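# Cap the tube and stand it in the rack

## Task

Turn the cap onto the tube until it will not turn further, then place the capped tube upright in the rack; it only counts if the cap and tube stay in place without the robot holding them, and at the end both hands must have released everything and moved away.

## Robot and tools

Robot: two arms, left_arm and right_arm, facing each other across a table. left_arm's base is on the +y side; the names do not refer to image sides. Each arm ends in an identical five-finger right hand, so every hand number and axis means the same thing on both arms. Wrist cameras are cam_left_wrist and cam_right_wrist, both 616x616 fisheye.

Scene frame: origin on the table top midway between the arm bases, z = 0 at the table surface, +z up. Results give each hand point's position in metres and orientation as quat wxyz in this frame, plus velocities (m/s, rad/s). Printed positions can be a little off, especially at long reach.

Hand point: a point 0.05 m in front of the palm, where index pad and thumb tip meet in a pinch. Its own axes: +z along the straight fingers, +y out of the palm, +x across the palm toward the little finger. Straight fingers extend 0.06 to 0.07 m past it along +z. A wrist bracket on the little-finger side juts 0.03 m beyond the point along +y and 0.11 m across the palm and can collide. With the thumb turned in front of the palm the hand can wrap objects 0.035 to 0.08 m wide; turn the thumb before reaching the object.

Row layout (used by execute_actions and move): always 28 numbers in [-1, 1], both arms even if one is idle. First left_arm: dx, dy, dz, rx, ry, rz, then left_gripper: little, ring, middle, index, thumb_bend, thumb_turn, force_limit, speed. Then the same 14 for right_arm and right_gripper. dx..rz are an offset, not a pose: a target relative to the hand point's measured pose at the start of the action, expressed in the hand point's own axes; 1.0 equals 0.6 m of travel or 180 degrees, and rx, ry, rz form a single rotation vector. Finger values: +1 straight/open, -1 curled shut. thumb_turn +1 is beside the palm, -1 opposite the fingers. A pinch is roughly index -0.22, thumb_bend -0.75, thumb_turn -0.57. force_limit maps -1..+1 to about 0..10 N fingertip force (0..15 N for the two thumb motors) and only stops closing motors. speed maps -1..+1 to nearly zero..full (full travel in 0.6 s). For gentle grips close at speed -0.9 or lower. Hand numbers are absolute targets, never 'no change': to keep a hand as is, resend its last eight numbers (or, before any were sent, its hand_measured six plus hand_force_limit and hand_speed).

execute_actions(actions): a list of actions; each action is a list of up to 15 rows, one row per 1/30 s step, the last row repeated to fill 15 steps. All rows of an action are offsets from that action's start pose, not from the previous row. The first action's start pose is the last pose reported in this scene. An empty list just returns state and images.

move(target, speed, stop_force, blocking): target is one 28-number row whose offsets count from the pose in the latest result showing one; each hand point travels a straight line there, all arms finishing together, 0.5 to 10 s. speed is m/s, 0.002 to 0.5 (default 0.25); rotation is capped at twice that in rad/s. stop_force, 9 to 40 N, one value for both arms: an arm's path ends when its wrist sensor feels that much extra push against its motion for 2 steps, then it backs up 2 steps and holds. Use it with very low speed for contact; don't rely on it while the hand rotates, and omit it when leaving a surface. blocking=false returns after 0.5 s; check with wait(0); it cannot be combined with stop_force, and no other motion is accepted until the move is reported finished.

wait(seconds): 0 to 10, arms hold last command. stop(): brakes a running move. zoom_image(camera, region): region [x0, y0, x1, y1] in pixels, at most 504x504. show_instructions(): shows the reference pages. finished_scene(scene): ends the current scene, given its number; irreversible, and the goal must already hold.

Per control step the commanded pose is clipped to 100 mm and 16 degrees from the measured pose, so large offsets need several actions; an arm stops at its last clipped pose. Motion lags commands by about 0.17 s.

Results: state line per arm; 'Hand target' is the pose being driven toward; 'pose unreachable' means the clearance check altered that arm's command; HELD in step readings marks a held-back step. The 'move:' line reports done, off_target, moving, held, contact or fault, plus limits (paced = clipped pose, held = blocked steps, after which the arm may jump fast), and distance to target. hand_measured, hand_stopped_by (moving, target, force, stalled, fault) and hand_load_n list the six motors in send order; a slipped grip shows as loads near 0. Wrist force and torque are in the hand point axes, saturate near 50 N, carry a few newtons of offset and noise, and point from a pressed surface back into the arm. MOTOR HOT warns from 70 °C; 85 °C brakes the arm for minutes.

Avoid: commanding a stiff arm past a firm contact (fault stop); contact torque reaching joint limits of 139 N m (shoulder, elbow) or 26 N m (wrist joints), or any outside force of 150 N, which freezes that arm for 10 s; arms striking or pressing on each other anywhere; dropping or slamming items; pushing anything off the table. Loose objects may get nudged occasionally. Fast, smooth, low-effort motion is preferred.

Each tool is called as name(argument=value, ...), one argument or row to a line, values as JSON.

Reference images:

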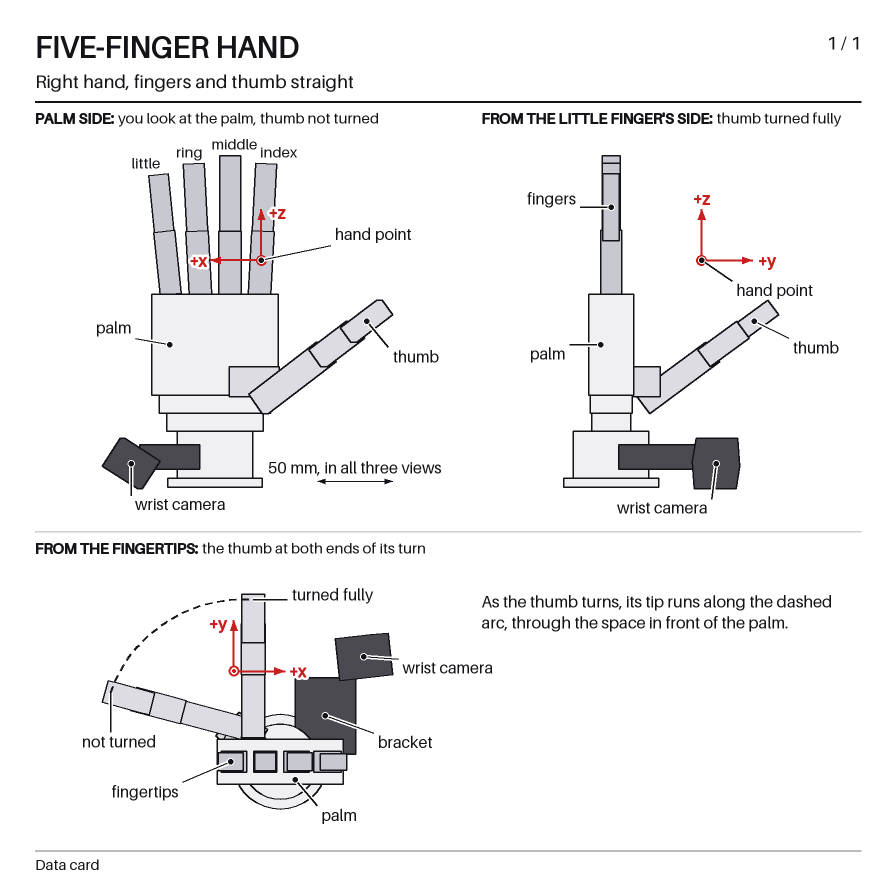

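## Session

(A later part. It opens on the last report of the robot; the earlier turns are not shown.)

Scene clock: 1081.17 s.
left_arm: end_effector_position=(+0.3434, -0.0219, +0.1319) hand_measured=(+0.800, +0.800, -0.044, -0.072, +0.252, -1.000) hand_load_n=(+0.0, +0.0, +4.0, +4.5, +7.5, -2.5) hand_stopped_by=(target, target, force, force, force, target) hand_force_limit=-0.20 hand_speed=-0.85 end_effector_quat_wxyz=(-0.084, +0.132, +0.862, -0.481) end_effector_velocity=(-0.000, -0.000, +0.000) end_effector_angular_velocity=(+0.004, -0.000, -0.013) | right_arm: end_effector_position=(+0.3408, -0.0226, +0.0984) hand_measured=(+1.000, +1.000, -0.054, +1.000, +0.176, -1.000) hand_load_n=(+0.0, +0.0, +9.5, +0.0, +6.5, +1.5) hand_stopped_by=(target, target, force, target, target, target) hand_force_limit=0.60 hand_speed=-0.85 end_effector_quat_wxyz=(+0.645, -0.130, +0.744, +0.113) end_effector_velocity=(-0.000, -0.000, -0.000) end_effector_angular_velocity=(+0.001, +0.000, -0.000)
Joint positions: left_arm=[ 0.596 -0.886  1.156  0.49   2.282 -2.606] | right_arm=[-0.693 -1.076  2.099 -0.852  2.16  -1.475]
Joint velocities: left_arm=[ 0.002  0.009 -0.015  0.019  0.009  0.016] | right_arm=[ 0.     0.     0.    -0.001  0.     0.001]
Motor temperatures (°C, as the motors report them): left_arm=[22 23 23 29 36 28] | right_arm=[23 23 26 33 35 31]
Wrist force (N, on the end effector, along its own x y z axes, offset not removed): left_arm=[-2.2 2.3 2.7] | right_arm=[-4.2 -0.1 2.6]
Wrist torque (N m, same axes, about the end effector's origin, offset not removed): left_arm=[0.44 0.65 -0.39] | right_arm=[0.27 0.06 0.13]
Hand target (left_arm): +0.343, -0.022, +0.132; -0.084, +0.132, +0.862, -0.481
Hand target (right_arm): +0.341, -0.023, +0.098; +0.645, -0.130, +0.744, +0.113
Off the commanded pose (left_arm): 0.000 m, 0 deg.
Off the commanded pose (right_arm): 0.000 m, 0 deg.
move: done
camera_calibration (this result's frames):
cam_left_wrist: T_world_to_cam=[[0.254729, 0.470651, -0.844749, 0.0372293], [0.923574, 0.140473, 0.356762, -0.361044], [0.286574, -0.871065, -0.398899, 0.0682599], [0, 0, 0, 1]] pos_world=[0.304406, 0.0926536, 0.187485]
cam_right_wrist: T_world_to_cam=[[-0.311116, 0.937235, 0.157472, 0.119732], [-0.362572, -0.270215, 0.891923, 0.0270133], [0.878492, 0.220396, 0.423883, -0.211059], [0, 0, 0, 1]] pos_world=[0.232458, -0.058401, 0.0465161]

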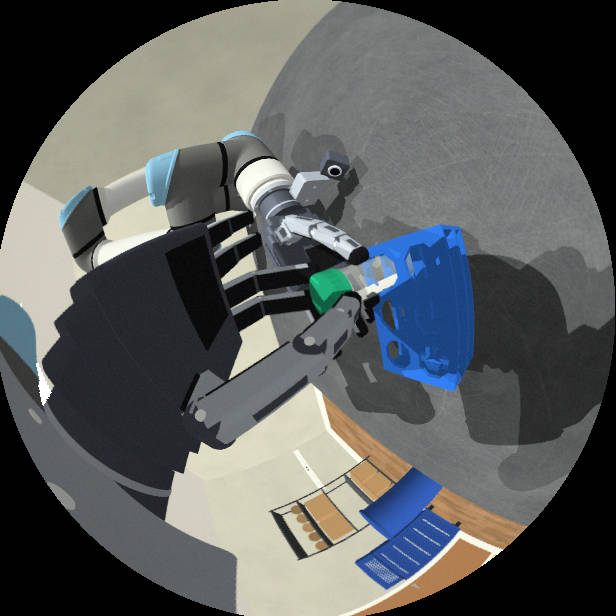

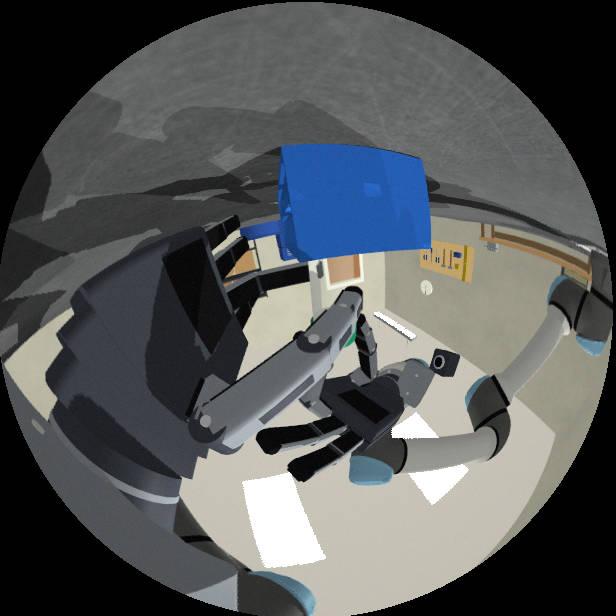

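move(
  target=[0.002,0.0147,-0.0227,0.011,-0.33,-0.206,0.8,0.8,0.12,0.1,0.37,-1,0.2,1,0,0,0,0,0,0,1,1,-0.2,1,0.17,-1,0.6,-0.85],
  speed=0.3,
)

move(
  target=[0,0,0,0,0,0,0.8,0.8,-0.2,-0.2,0.2,-1,-0.2,-0.85,0,0,0,0,0,0,1,1,-0.2,1,0.17,-1,0.6,-0.85],
)

move(
  target=[0.011,-0.0046,0.0086,-0.0055,0.165,0.103,0.8,0.8,-0.2,-0.2,0.2,-1,-0.2,-0.85,0,0,0,0,0,0,1,1,-0.2,1,0.17,-1,0.6,-0.85],
  speed=0.15,
)

move(
  target=[0.0115,-0.0046,0.0082,-0.0055,0.165,0.103,0.8,0.8,-0.2,-0.2,0.2,-1,-0.2,-0.85,0,0,0,0,0,0,1,1,-0.2,1,0.17,-1,0.6,-0.85],
  speed=0.15,
)

zoom_image(
  camera="cam_left_wrist",
  region=[280,200,440,360],
)

Scene clock: 1100.10 s.
left_arm: end_effector_position=(+0.3472, -0.0063, +0.1315) hand_measured=(+0.800, +0.800, +0.120, +0.100, +0.370, -1.000) hand_load_n=(+0.0, +0.0, +0.0, +0.0, +0.0, +0.0) hand_stopped_by=(target, target, target, target, target, target) hand_force_limit=0.20 hand_speed=1.00 end_effector_quat_wxyz=(-0.202, +0.390, -0.779, +0.448) end_effector_velocity=(+0.001, +0.000, -0.000) end_effector_angular_velocity=(+0.001, +0.002, +0.012) | right_arm: end_effector_position=(+0.3408, -0.0226, +0.0984) hand_measured=(+1.000, +1.000, -0.054, +1.000, +0.176, -1.000) hand_load_n=(+0.0, +0.0, +8.0, +0.0, +7.5, +0.5) hand_stopped_by=(target, target, force, target, target, target) hand_force_limit=0.60 hand_speed=-0.85 end_effector_quat_wxyz=(+0.645, -0.130, +0.744, +0.113) end_effector_velocity=(+0.000, +0.001, +0.001) end_effector_angular_velocity=(+0.003, -0.002, -0.000)
Joint positions: left_arm=[ 0.234 -1.017  1.361  0.325  0.986 -3.593] | right_arm=[-0.693 -1.076  2.099 -0.852  2.16  -1.475]
Joint velocities: left_arm=[-0.001  0.005 -0.008  0.01  -0.009 -0.011] | right_arm=[ 0.     0.001 -0.001 -0.002  0.     0.001]
Motor temperatures (°C, as the motors report them): left_arm=[22 23 23 29 36 28] | right_arm=[23 23 26 33 35 31]
Wrist force (N, on the end effector, along its own x y z axes, offset not removed): left_arm=[-2.5 0.3 0.7] | right_arm=[-2.7 -0.1 1.0]
Wrist torque (N m, same axes, about the end effector's origin, offset not removed): left_arm=[0.18 0.39 -0.07] | right_arm=[0.04 0.14 -0.09]
Hand target (left_arm): +0.347, -0.006, +0.132; +0.203, -0.390, +0.779, -0.447
Hand target (right_arm): +0.341, -0.023, +0.098; +0.645, -0.130, +0.744, +0.113
Off the commanded pose (left_arm): 0.000 m, 0 deg.
Off the commanded pose (right_arm): 0.000 m, 0 deg.
move: done
camera_calibration (this result's frames):
cam_left_wrist: T_world_to_cam=[[-0.359411, 0.386744, -0.849266, 0.241899], [0.185837, 0.921512, 0.340998, -0.103501], [0.914488, -0.0352666, -0.403073, -0.131495], [0, 0, 0, 1]] pos_world=[0.226426, -0.00281273, 0.187728]
cam_right_wrist: T_world_to_cam=[[-0.311115, 0.937235, 0.157472, 0.119732], [-0.362571, -0.270214, 0.891923, 0.0270133], [0.878493, 0.220396, 0.423882, -0.211059], [0, 0, 0, 1]] pos_world=[0.232458, -0.058401, 0.046516]

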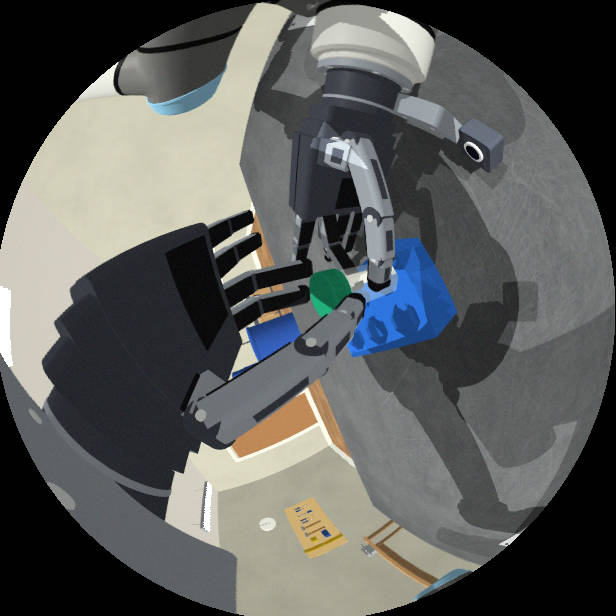

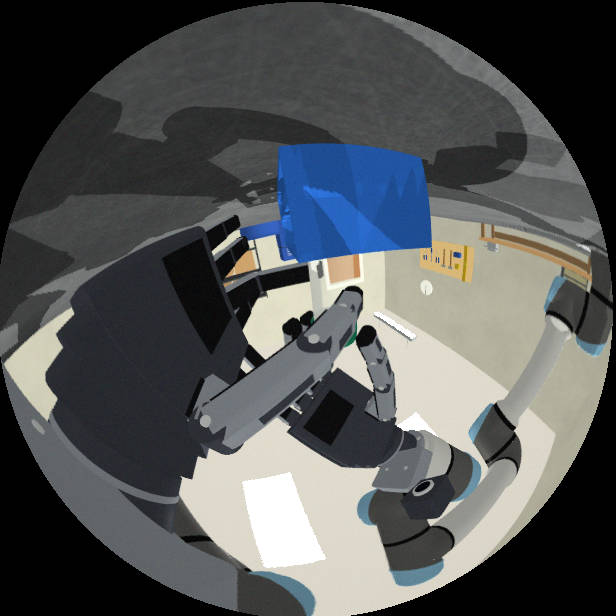

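Scene clock: 1101.10 s.
left_arm: end_effector_position=(+0.3471, -0.0063, +0.1315) hand_measured=(+0.800, +0.800, -0.044, -0.072, +0.260, -1.000) hand_load_n=(+0.0, +0.0, +5.0, +5.0, +6.0, +0.0) hand_stopped_by=(target, target, force, force, force, target) hand_force_limit=-0.20 hand_speed=-0.85 end_effector_quat_wxyz=(-0.202, +0.389, -0.779, +0.448) end_effector_velocity=(+0.001, +0.000, +0.000) end_effector_angular_velocity=(-0.001, -0.001, +0.002) | right_arm: end_effector_position=(+0.3408, -0.0226, +0.0984) hand_measured=(+1.000, +1.000, -0.054, +1.000, +0.176, -1.000) hand_load_n=(+0.0, +0.0, +6.5, +0.0, +10.5, -0.5) hand_stopped_by=(target, target, force, target, target, target) hand_force_limit=0.60 hand_speed=-0.85 end_effector_quat_wxyz=(+0.645, -0.130, +0.744, +0.113) end_effector_velocity=(-0.000, -0.000, +0.000) end_effector_angular_velocity=(+0.001, +0.000, -0.000)
Joint positions: left_arm=[ 0.234 -1.017  1.361  0.325  0.986 -3.593] | right_arm=[-0.693 -1.076  2.099 -0.852  2.16  -1.475]
Joint velocities: left_arm=[ 0.001 -0.     0.    -0.001 -0.002 -0.   ] | right_arm=[-0.    -0.001  0.001  0.    -0.     0.001]
Motor temperatures (°C, as the motors report them): left_arm=[22 23 23 29 36 28] | right_arm=[23 23 26 33 35 31]
Wrist force (N, on the end effector, along its own x y z axes, offset not removed): left_arm=[-2.7 2.0 5.1] | right_arm=[-3.5 2.3 -2.8]
Wrist torque (N m, same axes, about the end effector's origin, offset not removed): left_arm=[0.37 -0.19 -0.09] | right_arm=[-0.02 0.17 0.04]
Hand target (left_arm): +0.347, -0.006, +0.132; +0.202, -0.390, +0.779, -0.448
Hand target (right_arm): +0.341, -0.023, +0.098; +0.645, -0.130, +0.744, +0.113
Off the commanded pose (left_arm): 0.000 m, 0 deg.
Off the commanded pose (right_arm): 0.000 m, 0 deg.
move: done
camera_calibration (this result's frames):
cam_left_wrist: T_world_to_cam=[[-0.359384, 0.38676, -0.84927, 0.241879], [0.185883, 0.921504, 0.340996, -0.103481], [0.914489, -0.0353167, -0.403066, -0.131479], [0, 0, 0, 1]] pos_world=[0.226399, -0.0028344, 0.187712]
cam_right_wrist: T_world_to_cam=[[-0.311116, 0.937235, 0.157472, 0.119732], [-0.362571, -0.270215, 0.891923, 0.0270132], [0.878492, 0.220396, 0.423883, -0.211059], [0, 0, 0, 1]] pos_world=[0.232458, -0.0584009, 0.046516]

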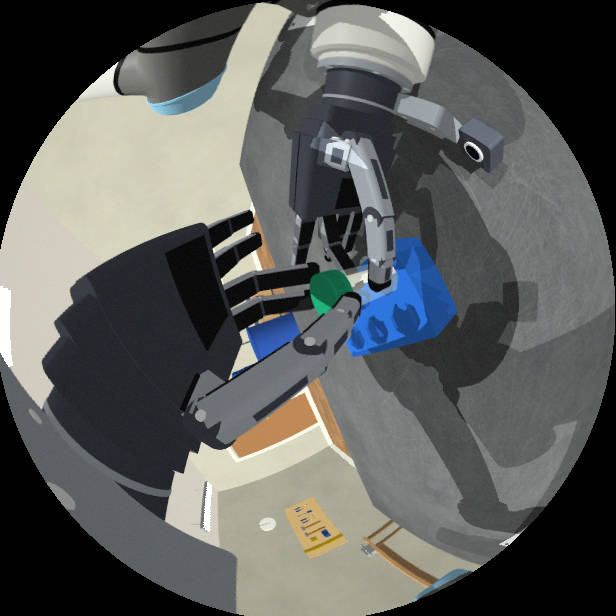

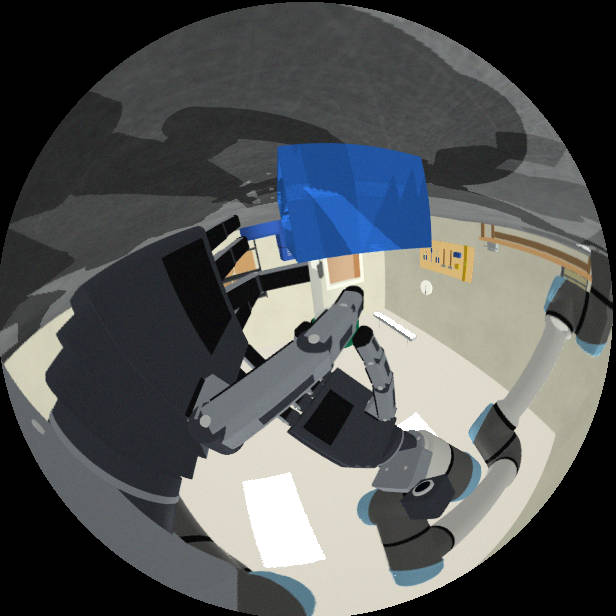

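Scene clock: 1103.53 s.
left_arm: end_effector_position=(+0.3477, -0.0150, +0.1315) hand_measured=(+0.800, +0.800, -0.044, -0.072, +0.262, -1.000) hand_load_n=(+0.0, +0.0, +3.5, +4.0, +7.0, -1.0) hand_stopped_by=(target, target, force, force, force, target) hand_force_limit=-0.20 hand_speed=-0.85 end_effector_quat_wxyz=(-0.062, +0.135, -0.860, +0.487) end_effector_velocity=(-0.000, -0.000, -0.001) end_effector_angular_velocity=(+0.002, +0.001, -0.012) | right_arm: end_effector_position=(+0.3408, -0.0226, +0.0984) hand_measured=(+1.000, +1.000, -0.054, +1.000, +0.176, -1.000) hand_load_n=(+0.0, +0.0, +8.5, +0.0, +7.5, +1.0) hand_stopped_by=(target, target, force, target, target, target) hand_force_limit=0.60 hand_speed=-0.85 end_effector_quat_wxyz=(+0.645, -0.130, +0.744, +0.113) end_effector_velocity=(+0.000, +0.001, +0.000) end_effector_angular_velocity=(+0.002, +0.000, +0.001)
Joint positions: left_arm=[ 0.418 -1.081  1.444  0.183  1.645 -3.125] | right_arm=[-0.693 -1.076  2.099 -0.852  2.16  -1.475]
Joint velocities: left_arm=[ 0.003  0.002 -0.002  0.003  0.013  0.008] | right_arm=[ 0.     0.001 -0.002  0.001 -0.001  0.001]
Motor temperatures (°C, as the motors report them): left_arm=[22 23 23 29 36 28] | right_arm=[23 23 26 33 35 31]
Wrist force (N, on the end effector, along its own x y z axes, offset not removed): left_arm=[-5.0 -0.2 -3.1] | right_arm=[-5.7 0.3 -2.1]
Wrist torque (N m, same axes, about the end effector's origin, offset not removed): left_arm=[0.47 0.75 -0.30] | right_arm=[0.08 0.76 -0.25]
Hand target (left_arm): +0.348, -0.015, +0.131; +0.062, -0.135, +0.861, -0.487
Hand target (right_arm): +0.341, -0.023, +0.098; +0.645, -0.130, +0.744, +0.113
Off the commanded pose (left_arm): 0.000 m, 0 deg.
Off the commanded pose (right_arm): 0.000 m, 0 deg.
move: done
camera_calibration (this result's frames):
cam_left_wrist: T_world_to_cam=[[-0.0656022, 0.52528, -0.848397, 0.145264], [0.677438, 0.647709, 0.348642, -0.271575], [0.732649, -0.551865, -0.398336, -0.077493], [0, 0, 0, 1]] pos_world=[0.25028, 0.056832, 0.187055]
cam_right_wrist: T_world_to_cam=[[-0.311116, 0.937235, 0.157472, 0.119732], [-0.362572, -0.270215, 0.891923, 0.0270132], [0.878492, 0.220396, 0.423883, -0.211059], [0, 0, 0, 1]] pos_world=[0.232458, -0.058401, 0.0465161]

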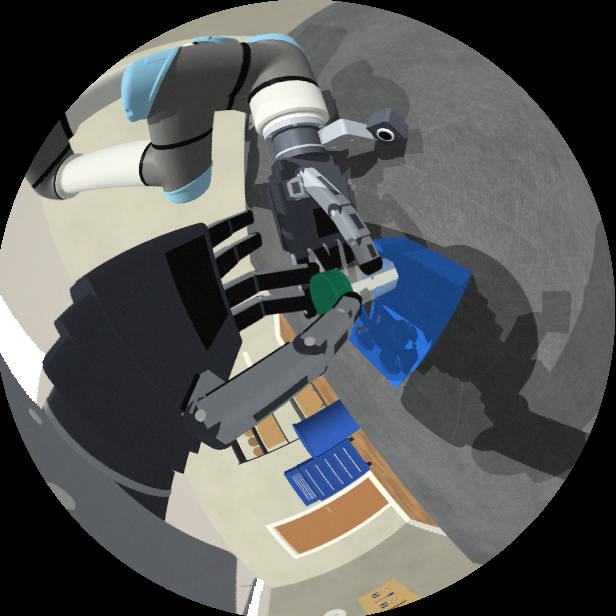

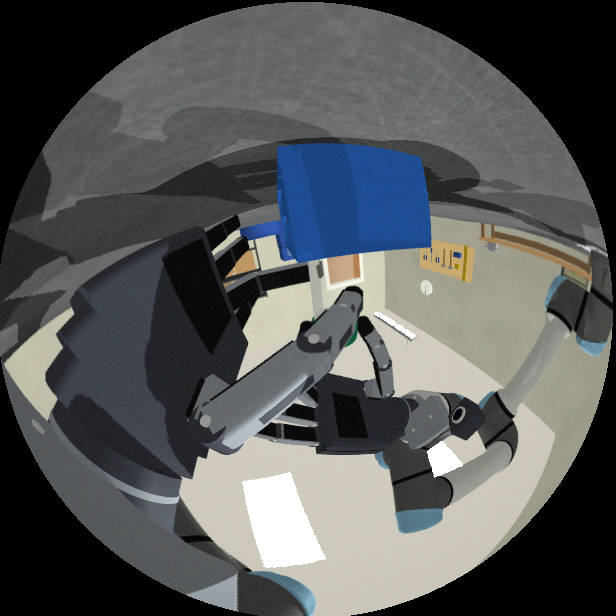

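Scene clock: 1105.97 s.
left_arm: end_effector_position=(+0.3428, -0.0223, +0.1314) hand_measured=(+0.800, +0.800, -0.044, -0.072, +0.262, -1.000) hand_load_n=(+0.0, +0.0, +3.0, +3.0, +8.0, -2.0) hand_stopped_by=(target, target, force, force, force, target) hand_force_limit=-0.20 hand_speed=-0.85 end_effector_quat_wxyz=(-0.083, +0.131, +0.862, -0.482) end_effector_velocity=(-0.001, -0.001, -0.000) end_effector_angular_velocity=(+0.003, +0.001, -0.014) | right_arm: end_effector_position=(+0.3408, -0.0226, +0.0984) hand_measured=(+1.000, +1.000, -0.054, +1.000, +0.176, -1.000) hand_load_n=(+0.0, +0.0, +9.0, +0.0, +7.0, +1.5) hand_stopped_by=(target, target, force, target, target, target) hand_force_limit=0.60 hand_speed=-0.85 end_effector_quat_wxyz=(+0.645, -0.130, +0.744, +0.113) end_effector_velocity=(-0.000, +0.000, -0.000) end_effector_angular_velocity=(-0.000, +0.000, +0.001)
Joint positions: left_arm=[ 0.594 -0.887  1.16   0.486  2.28  -2.609] | right_arm=[-0.693 -1.076  2.099 -0.852  2.16  -1.475]
Joint velocities: left_arm=[ 0.001  0.009 -0.013  0.017  0.011  0.015] | right_arm=[-0.     0.     0.001 -0.001 -0.001 -0.   ]
Motor temperatures (°C, as the motors report them): left_arm=[22 23 23 29 36 28] | right_arm=[23 23 26 33 35 31]
Wrist force (N, on the end effector, along its own x y z axes, offset not removed): left_arm=[-0.1 3.1 -0.5] | right_arm=[-4.9 -1.0 0.2]
Wrist torque (N m, same axes, about the end effector's origin, offset not removed): left_arm=[0.50 0.27 -0.29] | right_arm=[0.46 0.05 0.02]
Hand target (left_arm): +0.343, -0.022, +0.131; -0.084, +0.132, +0.862, -0.482
Hand target (right_arm): +0.341, -0.023, +0.098; +0.645, -0.130, +0.744, +0.113
Off the commanded pose (left_arm): 0.000 m, 0 deg.
Off the commanded pose (right_arm): 0.000 m, 0 deg.
move: done
camera_calibration (this result's frames):
cam_left_wrist: T_world_to_cam=[[0.254424, 0.470405, -0.844978, 0.0373058], [0.923287, 0.141838, 0.356965, -0.360164], [0.287768, -0.870977, -0.398232, 0.0674017], [0, 0, 0, 1]] pos_world=[0.303647, 0.0922416, 0.18693]
cam_right_wrist: T_world_to_cam=[[-0.311116, 0.937235, 0.157472, 0.119732], [-0.362571, -0.270215, 0.891923, 0.0270132], [0.878492, 0.220396, 0.423883, -0.211059], [0, 0, 0, 1]] pos_world=[0.232458, -0.058401, 0.0465161]

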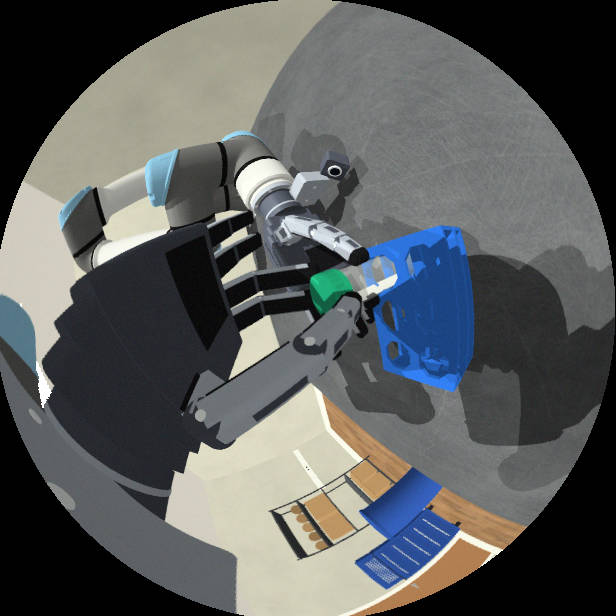

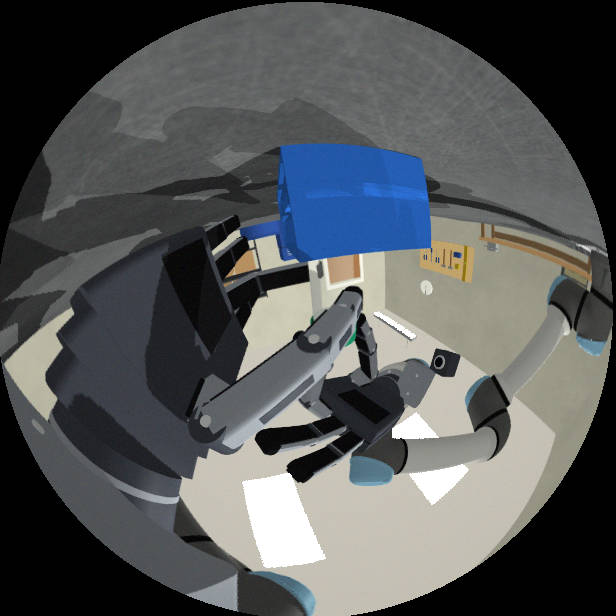

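Region (280, 200, 440, 360) of cam_left_wrist's 616x616 image, scaled by 3.150, with more detail than that image has.

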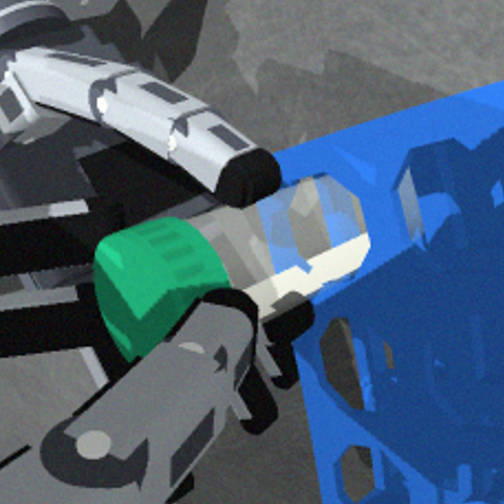

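move(
  target=[0.0005,0.015,-0.0233,0.011,-0.33,-0.206,0.8,0.8,0.12,0.1,0.37,-1,0.2,1,0,0,0,0,0,0,1,1,-0.2,1,0.17,-1,0.6,-0.85],
  speed=0.3,
)

move(
  target=[0,0,0,0,0,0,0.8,0.8,-0.2,-0.2,0.2,-1,0,-0.85,0,0,0,0,0,0,1,1,-0.2,1,0.17,-1,0.6,-0.85],
)

move(
  target=[0.0115,-0.0042,0.0082,-0.0055,0.165,0.103,0.8,0.8,-0.2,-0.2,0.2,-1,0,-0.85,0,0,0,0,0,0,1,1,-0.2,1,0.17,-1,0.6,-0.85],
  speed=0.15,
)

move(
  target=[0.012,-0.0042,0.0078,-0.0055,0.165,0.103,0.8,0.8,-0.2,-0.2,0.2,-1,0,-0.85,0,0,0,0,0,0,1,1,-0.2,1,0.17,-1,0.6,-0.85],
  speed=0.15,
)

zoom_image(
  camera="cam_left_wrist",
  region=[280,200,440,360],
)

Scene clock: 1125.03 s.
left_arm: end_effector_position=(+0.3475, -0.0066, +0.1311) hand_measured=(+0.800, +0.800, +0.120, +0.100, +0.370, -1.000) hand_load_n=(+0.0, +0.0, +0.0, +0.0, +0.0, +0.0) hand_stopped_by=(target, target, target, target, target, target) hand_force_limit=0.20 hand_speed=1.00 end_effector_quat_wxyz=(-0.203, +0.390, -0.779, +0.448) end_effector_velocity=(+0.001, +0.001, -0.000) end_effector_angular_velocity=(+0.003, +0.002, +0.012) | right_arm: end_effector_position=(+0.3408, -0.0226, +0.0984) hand_measured=(+1.000, +1.000, -0.054, +1.000, +0.176, -1.000) hand_load_n=(+0.0, +0.0, +8.5, +0.0, +7.5, +0.0) hand_stopped_by=(target, target, force, target, target, target) hand_force_limit=0.60 hand_speed=-0.85 end_effector_quat_wxyz=(+0.645, -0.130, +0.744, +0.113) end_effector_velocity=(-0.000, -0.000, -0.001) end_effector_angular_velocity=(-0.003, +0.002, +0.001)
Joint positions: left_arm=[ 0.235 -1.016  1.361  0.324  0.985 -3.593] | right_arm=[-0.693 -1.076  2.099 -0.852  2.16  -1.475]
Joint velocities: left_arm=[-0.     0.005 -0.008  0.012 -0.008 -0.01 ] | right_arm=[-0.     0.001  0.001  0.001 -0.    -0.   ]
Motor temperatures (°C, as the motors report them): left_arm=[22 23 23 29 36 28] | right_arm=[23 23 26 33 35 31]
Wrist force (N, on the end effector, along its own x y z axes, offset not removed): left_arm=[0.0 -2.5 -1.8] | right_arm=[-2.1 -1.1 -0.4]
Wrist torque (N m, same axes, about the end effector's origin, offset not removed): left_arm=[-0.21 -0.28 -0.32] | right_arm=[-0.21 0.00 -0.18]
Hand target (left_arm): +0.348, -0.007, +0.131; +0.203, -0.390, +0.778, -0.448
Hand target (right_arm): +0.341, -0.023, +0.098; +0.645, -0.130, +0.744, +0.113
Off the commanded pose (left_arm): 0.000 m, 0 deg.
Off the commanded pose (right_arm): 0.000 m, 0 deg.
move: done
camera_calibration (this result's frames):
cam_left_wrist: T_world_to_cam=[[-0.359611, 0.385744, -0.849636, 0.241864], [0.184599, 0.921964, 0.340449, -0.102639], [0.91466, -0.0344126, -0.402756, -0.132114], [0, 0, 0, 1]] pos_world=[0.226764, -0.00321449, 0.18723]
cam_right_wrist: T_world_to_cam=[[-0.311115, 0.937235, 0.157472, 0.119732], [-0.362571, -0.270215, 0.891923, 0.0270133], [0.878493, 0.220396, 0.423883, -0.211059], [0, 0, 0, 1]] pos_world=[0.232458, -0.058401, 0.046516]

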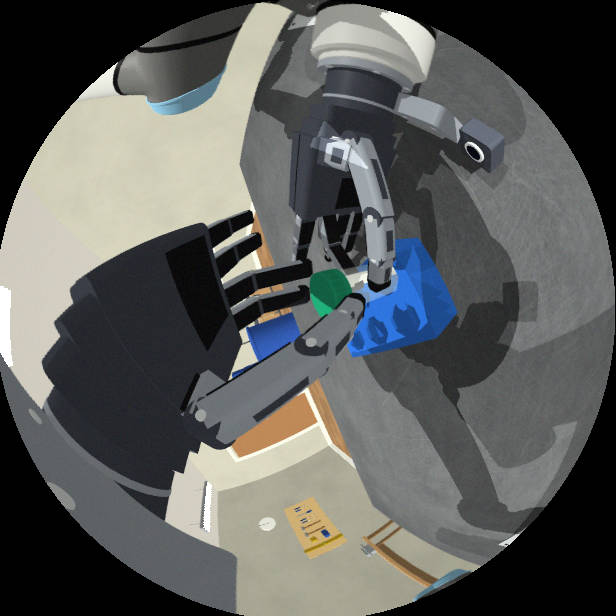

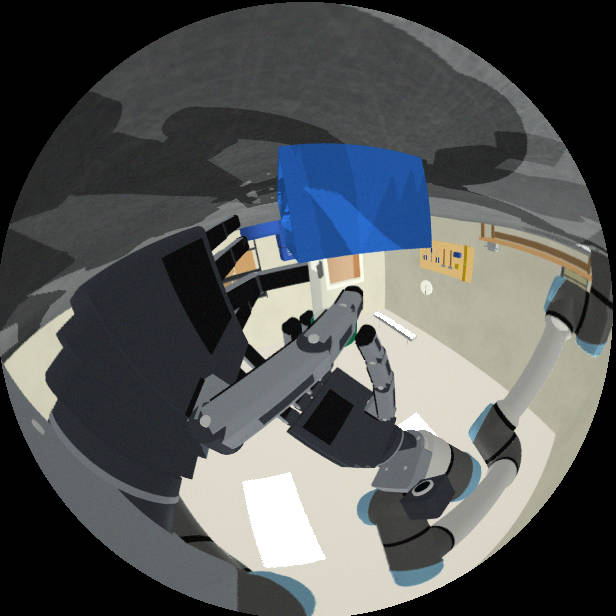

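Scene clock: 1126.03 s.
left_arm: end_effector_position=(+0.3475, -0.0066, +0.1311) hand_measured=(+0.800, +0.800, -0.052, -0.080, +0.268, -1.000) hand_load_n=(+0.0, +0.0, +5.0, +6.5, +7.5, +0.5) hand_stopped_by=(target, target, force, force, force, target) hand_force_limit=0.00 hand_speed=-0.85 end_effector_quat_wxyz=(-0.203, +0.390, -0.779, +0.448) end_effector_velocity=(+0.000, -0.001, +0.000) end_effector_angular_velocity=(-0.002, +0.000, -0.000) | right_arm: end_effector_position=(+0.3408, -0.0226, +0.0984) hand_measured=(+1.000, +1.000, -0.054, +1.000, +0.176, -1.000) hand_load_n=(+0.0, +0.0, +6.5, +0.0, +10.5, -0.5) hand_stopped_by=(target, target, force, target, target, target) hand_force_limit=0.60 hand_speed=-0.85 end_effector_quat_wxyz=(+0.645, -0.130, +0.744, +0.113) end_effector_velocity=(+0.000, +0.000, +0.000) end_effector_angular_velocity=(+0.001, +0.000, -0.001)
Joint positions: left_arm=[ 0.234 -1.016  1.361  0.324  0.985 -3.593] | right_arm=[-0.693 -1.076  2.099 -0.852  2.16  -1.475]
Joint velocities: left_arm=[ 0.    -0.    -0.001 -0.001  0.001 -0.   ] | right_arm=[-0.    -0.    -0.001  0.001  0.     0.001]
Motor temperatures (°C, as the motors report them): left_arm=[22 23 23 29 36 28] | right_arm=[23 23 26 33 35 31]
Wrist force (N, on the end effector, along its own x y z axes, offset not removed): left_arm=[-2.8 0.9 4.5] | right_arm=[-4.0 1.3 -3.7]
Wrist torque (N m, same axes, about the end effector's origin, offset not removed): left_arm=[0.29 0.13 0.11] | right_arm=[-0.06 0.26 -0.15]
Hand target (left_arm): +0.348, -0.007, +0.131; +0.203, -0.390, +0.779, -0.448
Hand target (right_arm): +0.341, -0.023, +0.098; +0.645, -0.130, +0.744, +0.113
Off the commanded pose (left_arm): 0.000 m, 0 deg.
Off the commanded pose (right_arm): 0.000 m, 0 deg.
move: done
camera_calibration (this result's frames):
cam_left_wrist: T_world_to_cam=[[-0.359581, 0.385757, -0.849643, 0.241844], [0.184645, 0.921957, 0.340444, -0.102618], [0.914663, -0.0344655, -0.402746, -0.1321], [0, 0, 0, 1]] pos_world=[0.226738, -0.00323703, 0.187214]
cam_right_wrist: T_world_to_cam=[[-0.311116, 0.937235, 0.157472, 0.119732], [-0.362571, -0.270214, 0.891923, 0.0270133], [0.878493, 0.220396, 0.423883, -0.211059], [0, 0, 0, 1]] pos_world=[0.232458, -0.058401, 0.046516]

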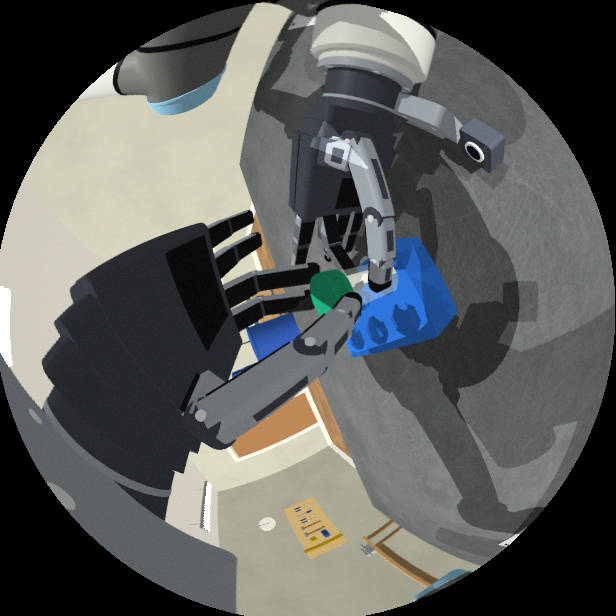

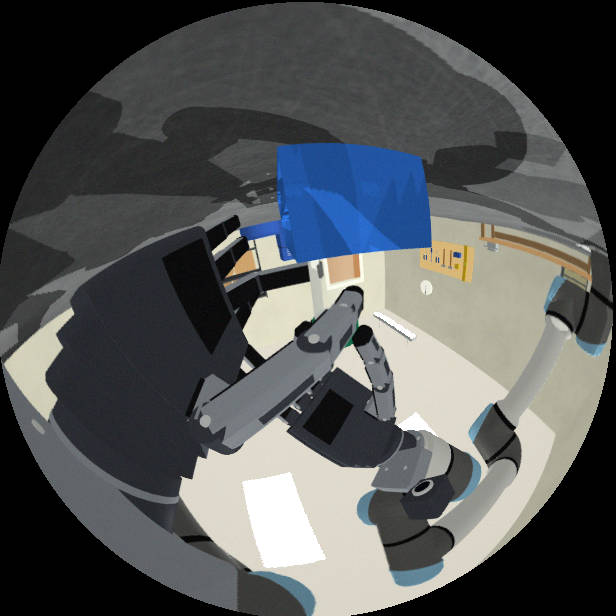

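Scene clock: 1128.47 s.
left_arm: end_effector_position=(+0.3476, -0.0154, +0.1310) hand_measured=(+0.800, +0.800, -0.052, -0.080, +0.268, -1.000) hand_load_n=(+0.0, +0.0, +3.5, +5.0, +8.5, +0.0) hand_stopped_by=(target, target, force, force, force, target) hand_force_limit=0.00 hand_speed=-0.85 end_effector_quat_wxyz=(-0.063, +0.136, -0.860, +0.487) end_effector_velocity=(+0.001, +0.000, -0.000) end_effector_angular_velocity=(+0.000, +0.001, -0.009) | right_arm: end_effector_position=(+0.3408, -0.0226, +0.0984) hand_measured=(+1.000, +1.000, -0.054, +1.000, +0.176, -1.000) hand_load_n=(+0.0, +0.0, +8.5, +0.0, +8.0, +0.5) hand_stopped_by=(target, target, force, target, target, target) hand_force_limit=0.60 hand_speed=-0.85 end_effector_quat_wxyz=(+0.645, -0.130, +0.744, +0.113) end_effector_velocity=(-0.000, -0.000, +0.000) end_effector_angular_velocity=(+0.001, +0.000, -0.000)
Joint positions: left_arm=[ 0.417 -1.081  1.445  0.18   1.644 -3.126] | right_arm=[-0.693 -1.076  2.099 -0.852  2.16  -1.475]
Joint velocities: left_arm=[ 0.006  0.002 -0.003  0.002  0.013  0.007] | right_arm=[-0.    -0.001  0.     0.001 -0.     0.001]
Motor temperatures (°C, as the motors report them): left_arm=[22 23 23 29 36 28] | right_arm=[23 23 26 33 35 31]
Wrist force (N, on the end effector, along its own x y z axes, offset not removed): left_arm=[-3.2 -0.1 0.2] | right_arm=[-3.8 -0.6 -0.3]
Wrist torque (N m, same axes, about the end effector's origin, offset not removed): left_arm=[0.02 0.40 -0.23] | right_arm=[-0.10 0.30 -0.17]
Hand target (left_arm): +0.348, -0.015, +0.131; +0.063, -0.135, +0.860, -0.487
Hand target (right_arm): +0.341, -0.023, +0.098; +0.645, -0.130, +0.744, +0.113
Off the commanded pose (left_arm): 0.000 m, 0 deg.
Off the commanded pose (right_arm): 0.000 m, 0 deg.
move: done
camera_calibration (this result's frames):
cam_left_wrist: T_world_to_cam=[[-0.0659738, 0.524644, -0.848762, 0.145149], [0.676537, 0.648763, 0.348432, -0.270771], [0.733448, -0.551231, -0.397742, -0.0781739], [0, 0, 0, 1]] pos_world=[0.250099, 0.0564227, 0.18645]
cam_right_wrist: T_world_to_cam=[[-0.311119, 0.937234, 0.157473, 0.119732], [-0.36257, -0.270216, 0.891923, 0.0270128], [0.878492, 0.220399, 0.423882, -0.211058], [0, 0, 0, 1]] pos_world=[0.232458, -0.0584005, 0.0465161]

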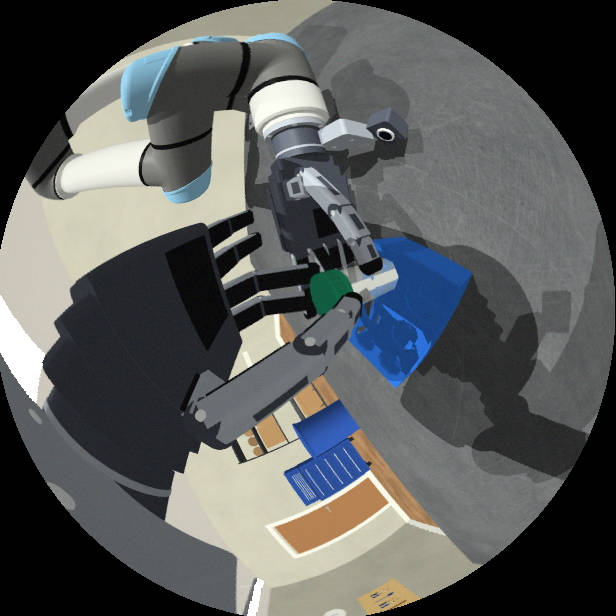

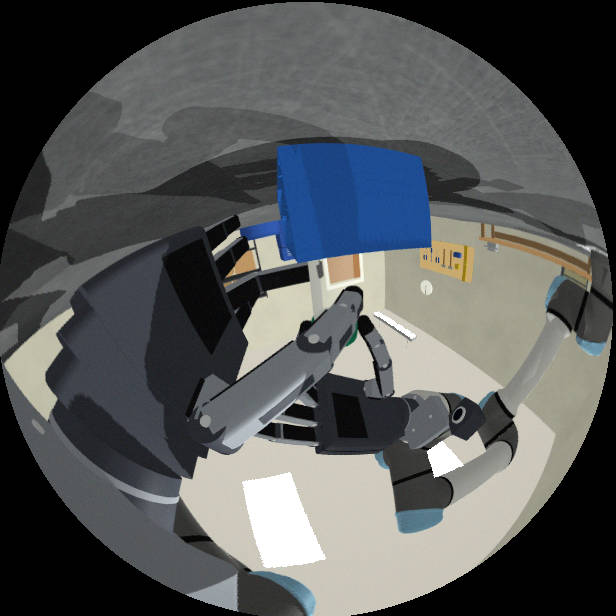

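Scene clock: 1130.90 s.
left_arm: end_effector_position=(+0.3424, -0.0224, +0.1308) hand_measured=(+0.800, +0.800, -0.052, -0.080, +0.270, -1.000) hand_load_n=(+0.0, +0.0, +3.0, +4.5, +9.0, -0.5) hand_stopped_by=(target, target, force, force, force, target) hand_force_limit=0.00 hand_speed=-0.85 end_effector_quat_wxyz=(-0.083, +0.131, +0.862, -0.482) end_effector_velocity=(-0.001, +0.000, -0.001) end_effector_angular_velocity=(+0.005, +0.001, -0.013) | right_arm: end_effector_position=(+0.3408, -0.0226, +0.0984) hand_measured=(+1.000, +1.000, -0.054, +1.000, +0.176, -1.000) hand_load_n=(+0.0, +0.0, +8.0, +0.0, +8.0, +1.0) hand_stopped_by=(target, target, force, target, target, target) hand_force_limit=0.60 hand_speed=-0.85 end_effector_quat_wxyz=(+0.645, -0.130, +0.744, +0.113) end_effector_velocity=(+0.000, +0.001, +0.000) end_effector_angular_velocity=(-0.000, -0.000, +0.001)
Joint positions: left_arm=[ 0.593 -0.888  1.164  0.481  2.278 -2.611] | right_arm=[-0.693 -1.076  2.099 -0.852  2.16  -1.475]
Joint velocities: left_arm=[ 0.002  0.009 -0.013  0.02   0.01   0.016] | right_arm=[ 0.    -0.    -0.001  0.001 -0.001 -0.001]
Motor temperatures (°C, as the motors report them): left_arm=[22 23 23 29 36 28] | right_arm=[23 23 26 33 35 31]
Wrist force (N, on the end effector, along its own x y z axes, offset not removed): left_arm=[-3.4 3.7 1.8] | right_arm=[-9.1 -2.4 -1.3]
Wrist torque (N m, same axes, about the end effector's origin, offset not removed): left_arm=[0.11 0.39 -0.22] | right_arm=[0.01 0.86 -0.42]
Hand target (left_arm): +0.342, -0.022, +0.131; -0.083, +0.131, +0.862, -0.482
Hand target (right_arm): +0.341, -0.023, +0.098; +0.645, -0.130, +0.744, +0.113
Off the commanded pose (left_arm): 0.000 m, 0 deg.
Off the commanded pose (right_arm): 0.000 m, 0 deg.
move: done
camera_calibration (this result's frames):
cam_left_wrist: T_world_to_cam=[[0.25412, 0.470161, -0.845205, 0.0370947], [0.922998, 0.143199, 0.357167, -0.359419], [0.288958, -0.870886, -0.397569, 0.066708], [0, 0, 0, 1]] pos_world=[0.303041, 0.0921229, 0.186246]
cam_right_wrist: T_world_to_cam=[[-0.311119, 0.937234, 0.157473, 0.119732], [-0.36257, -0.270216, 0.891923, 0.0270128], [0.878492, 0.220399, 0.423882, -0.211058], [0, 0, 0, 1]] pos_world=[0.232458, -0.0584005, 0.0465161]

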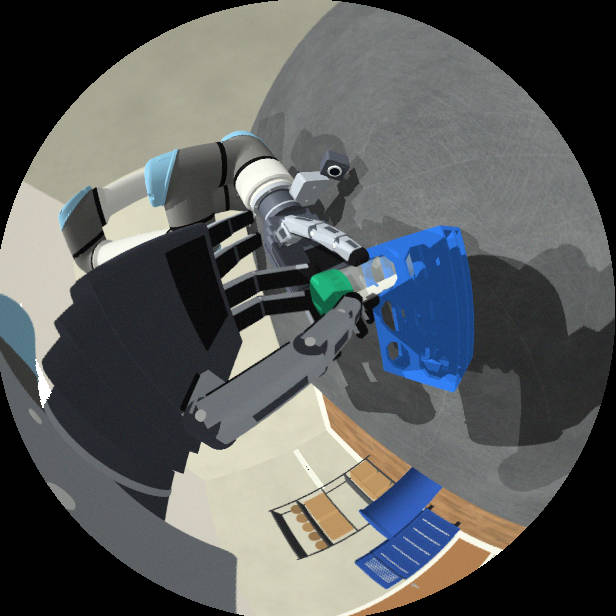

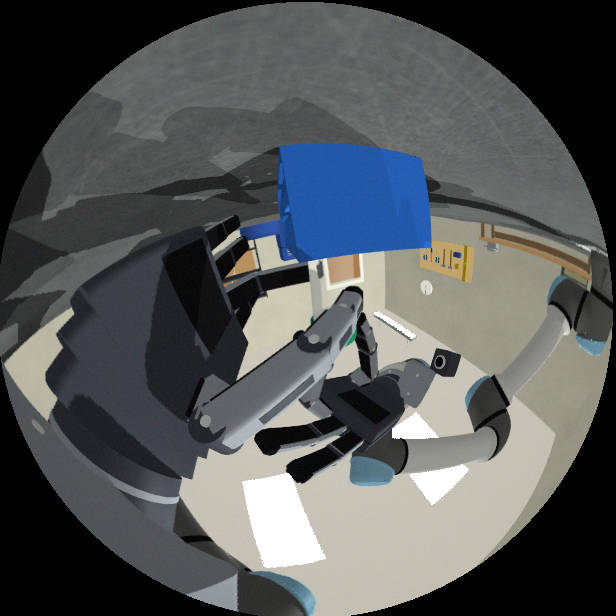

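Region (280, 200, 440, 360) of cam_left_wrist's 616x616 image, scaled by 3.150, with more detail than that image has.

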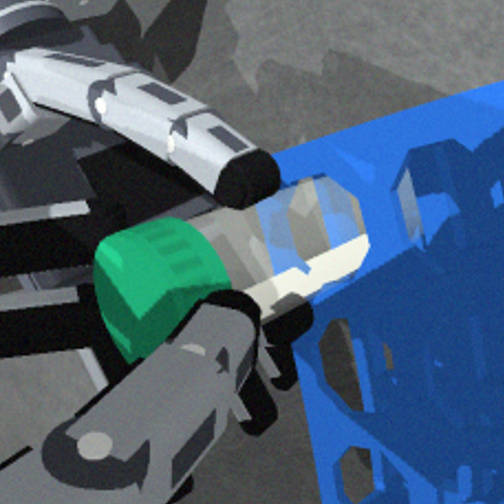

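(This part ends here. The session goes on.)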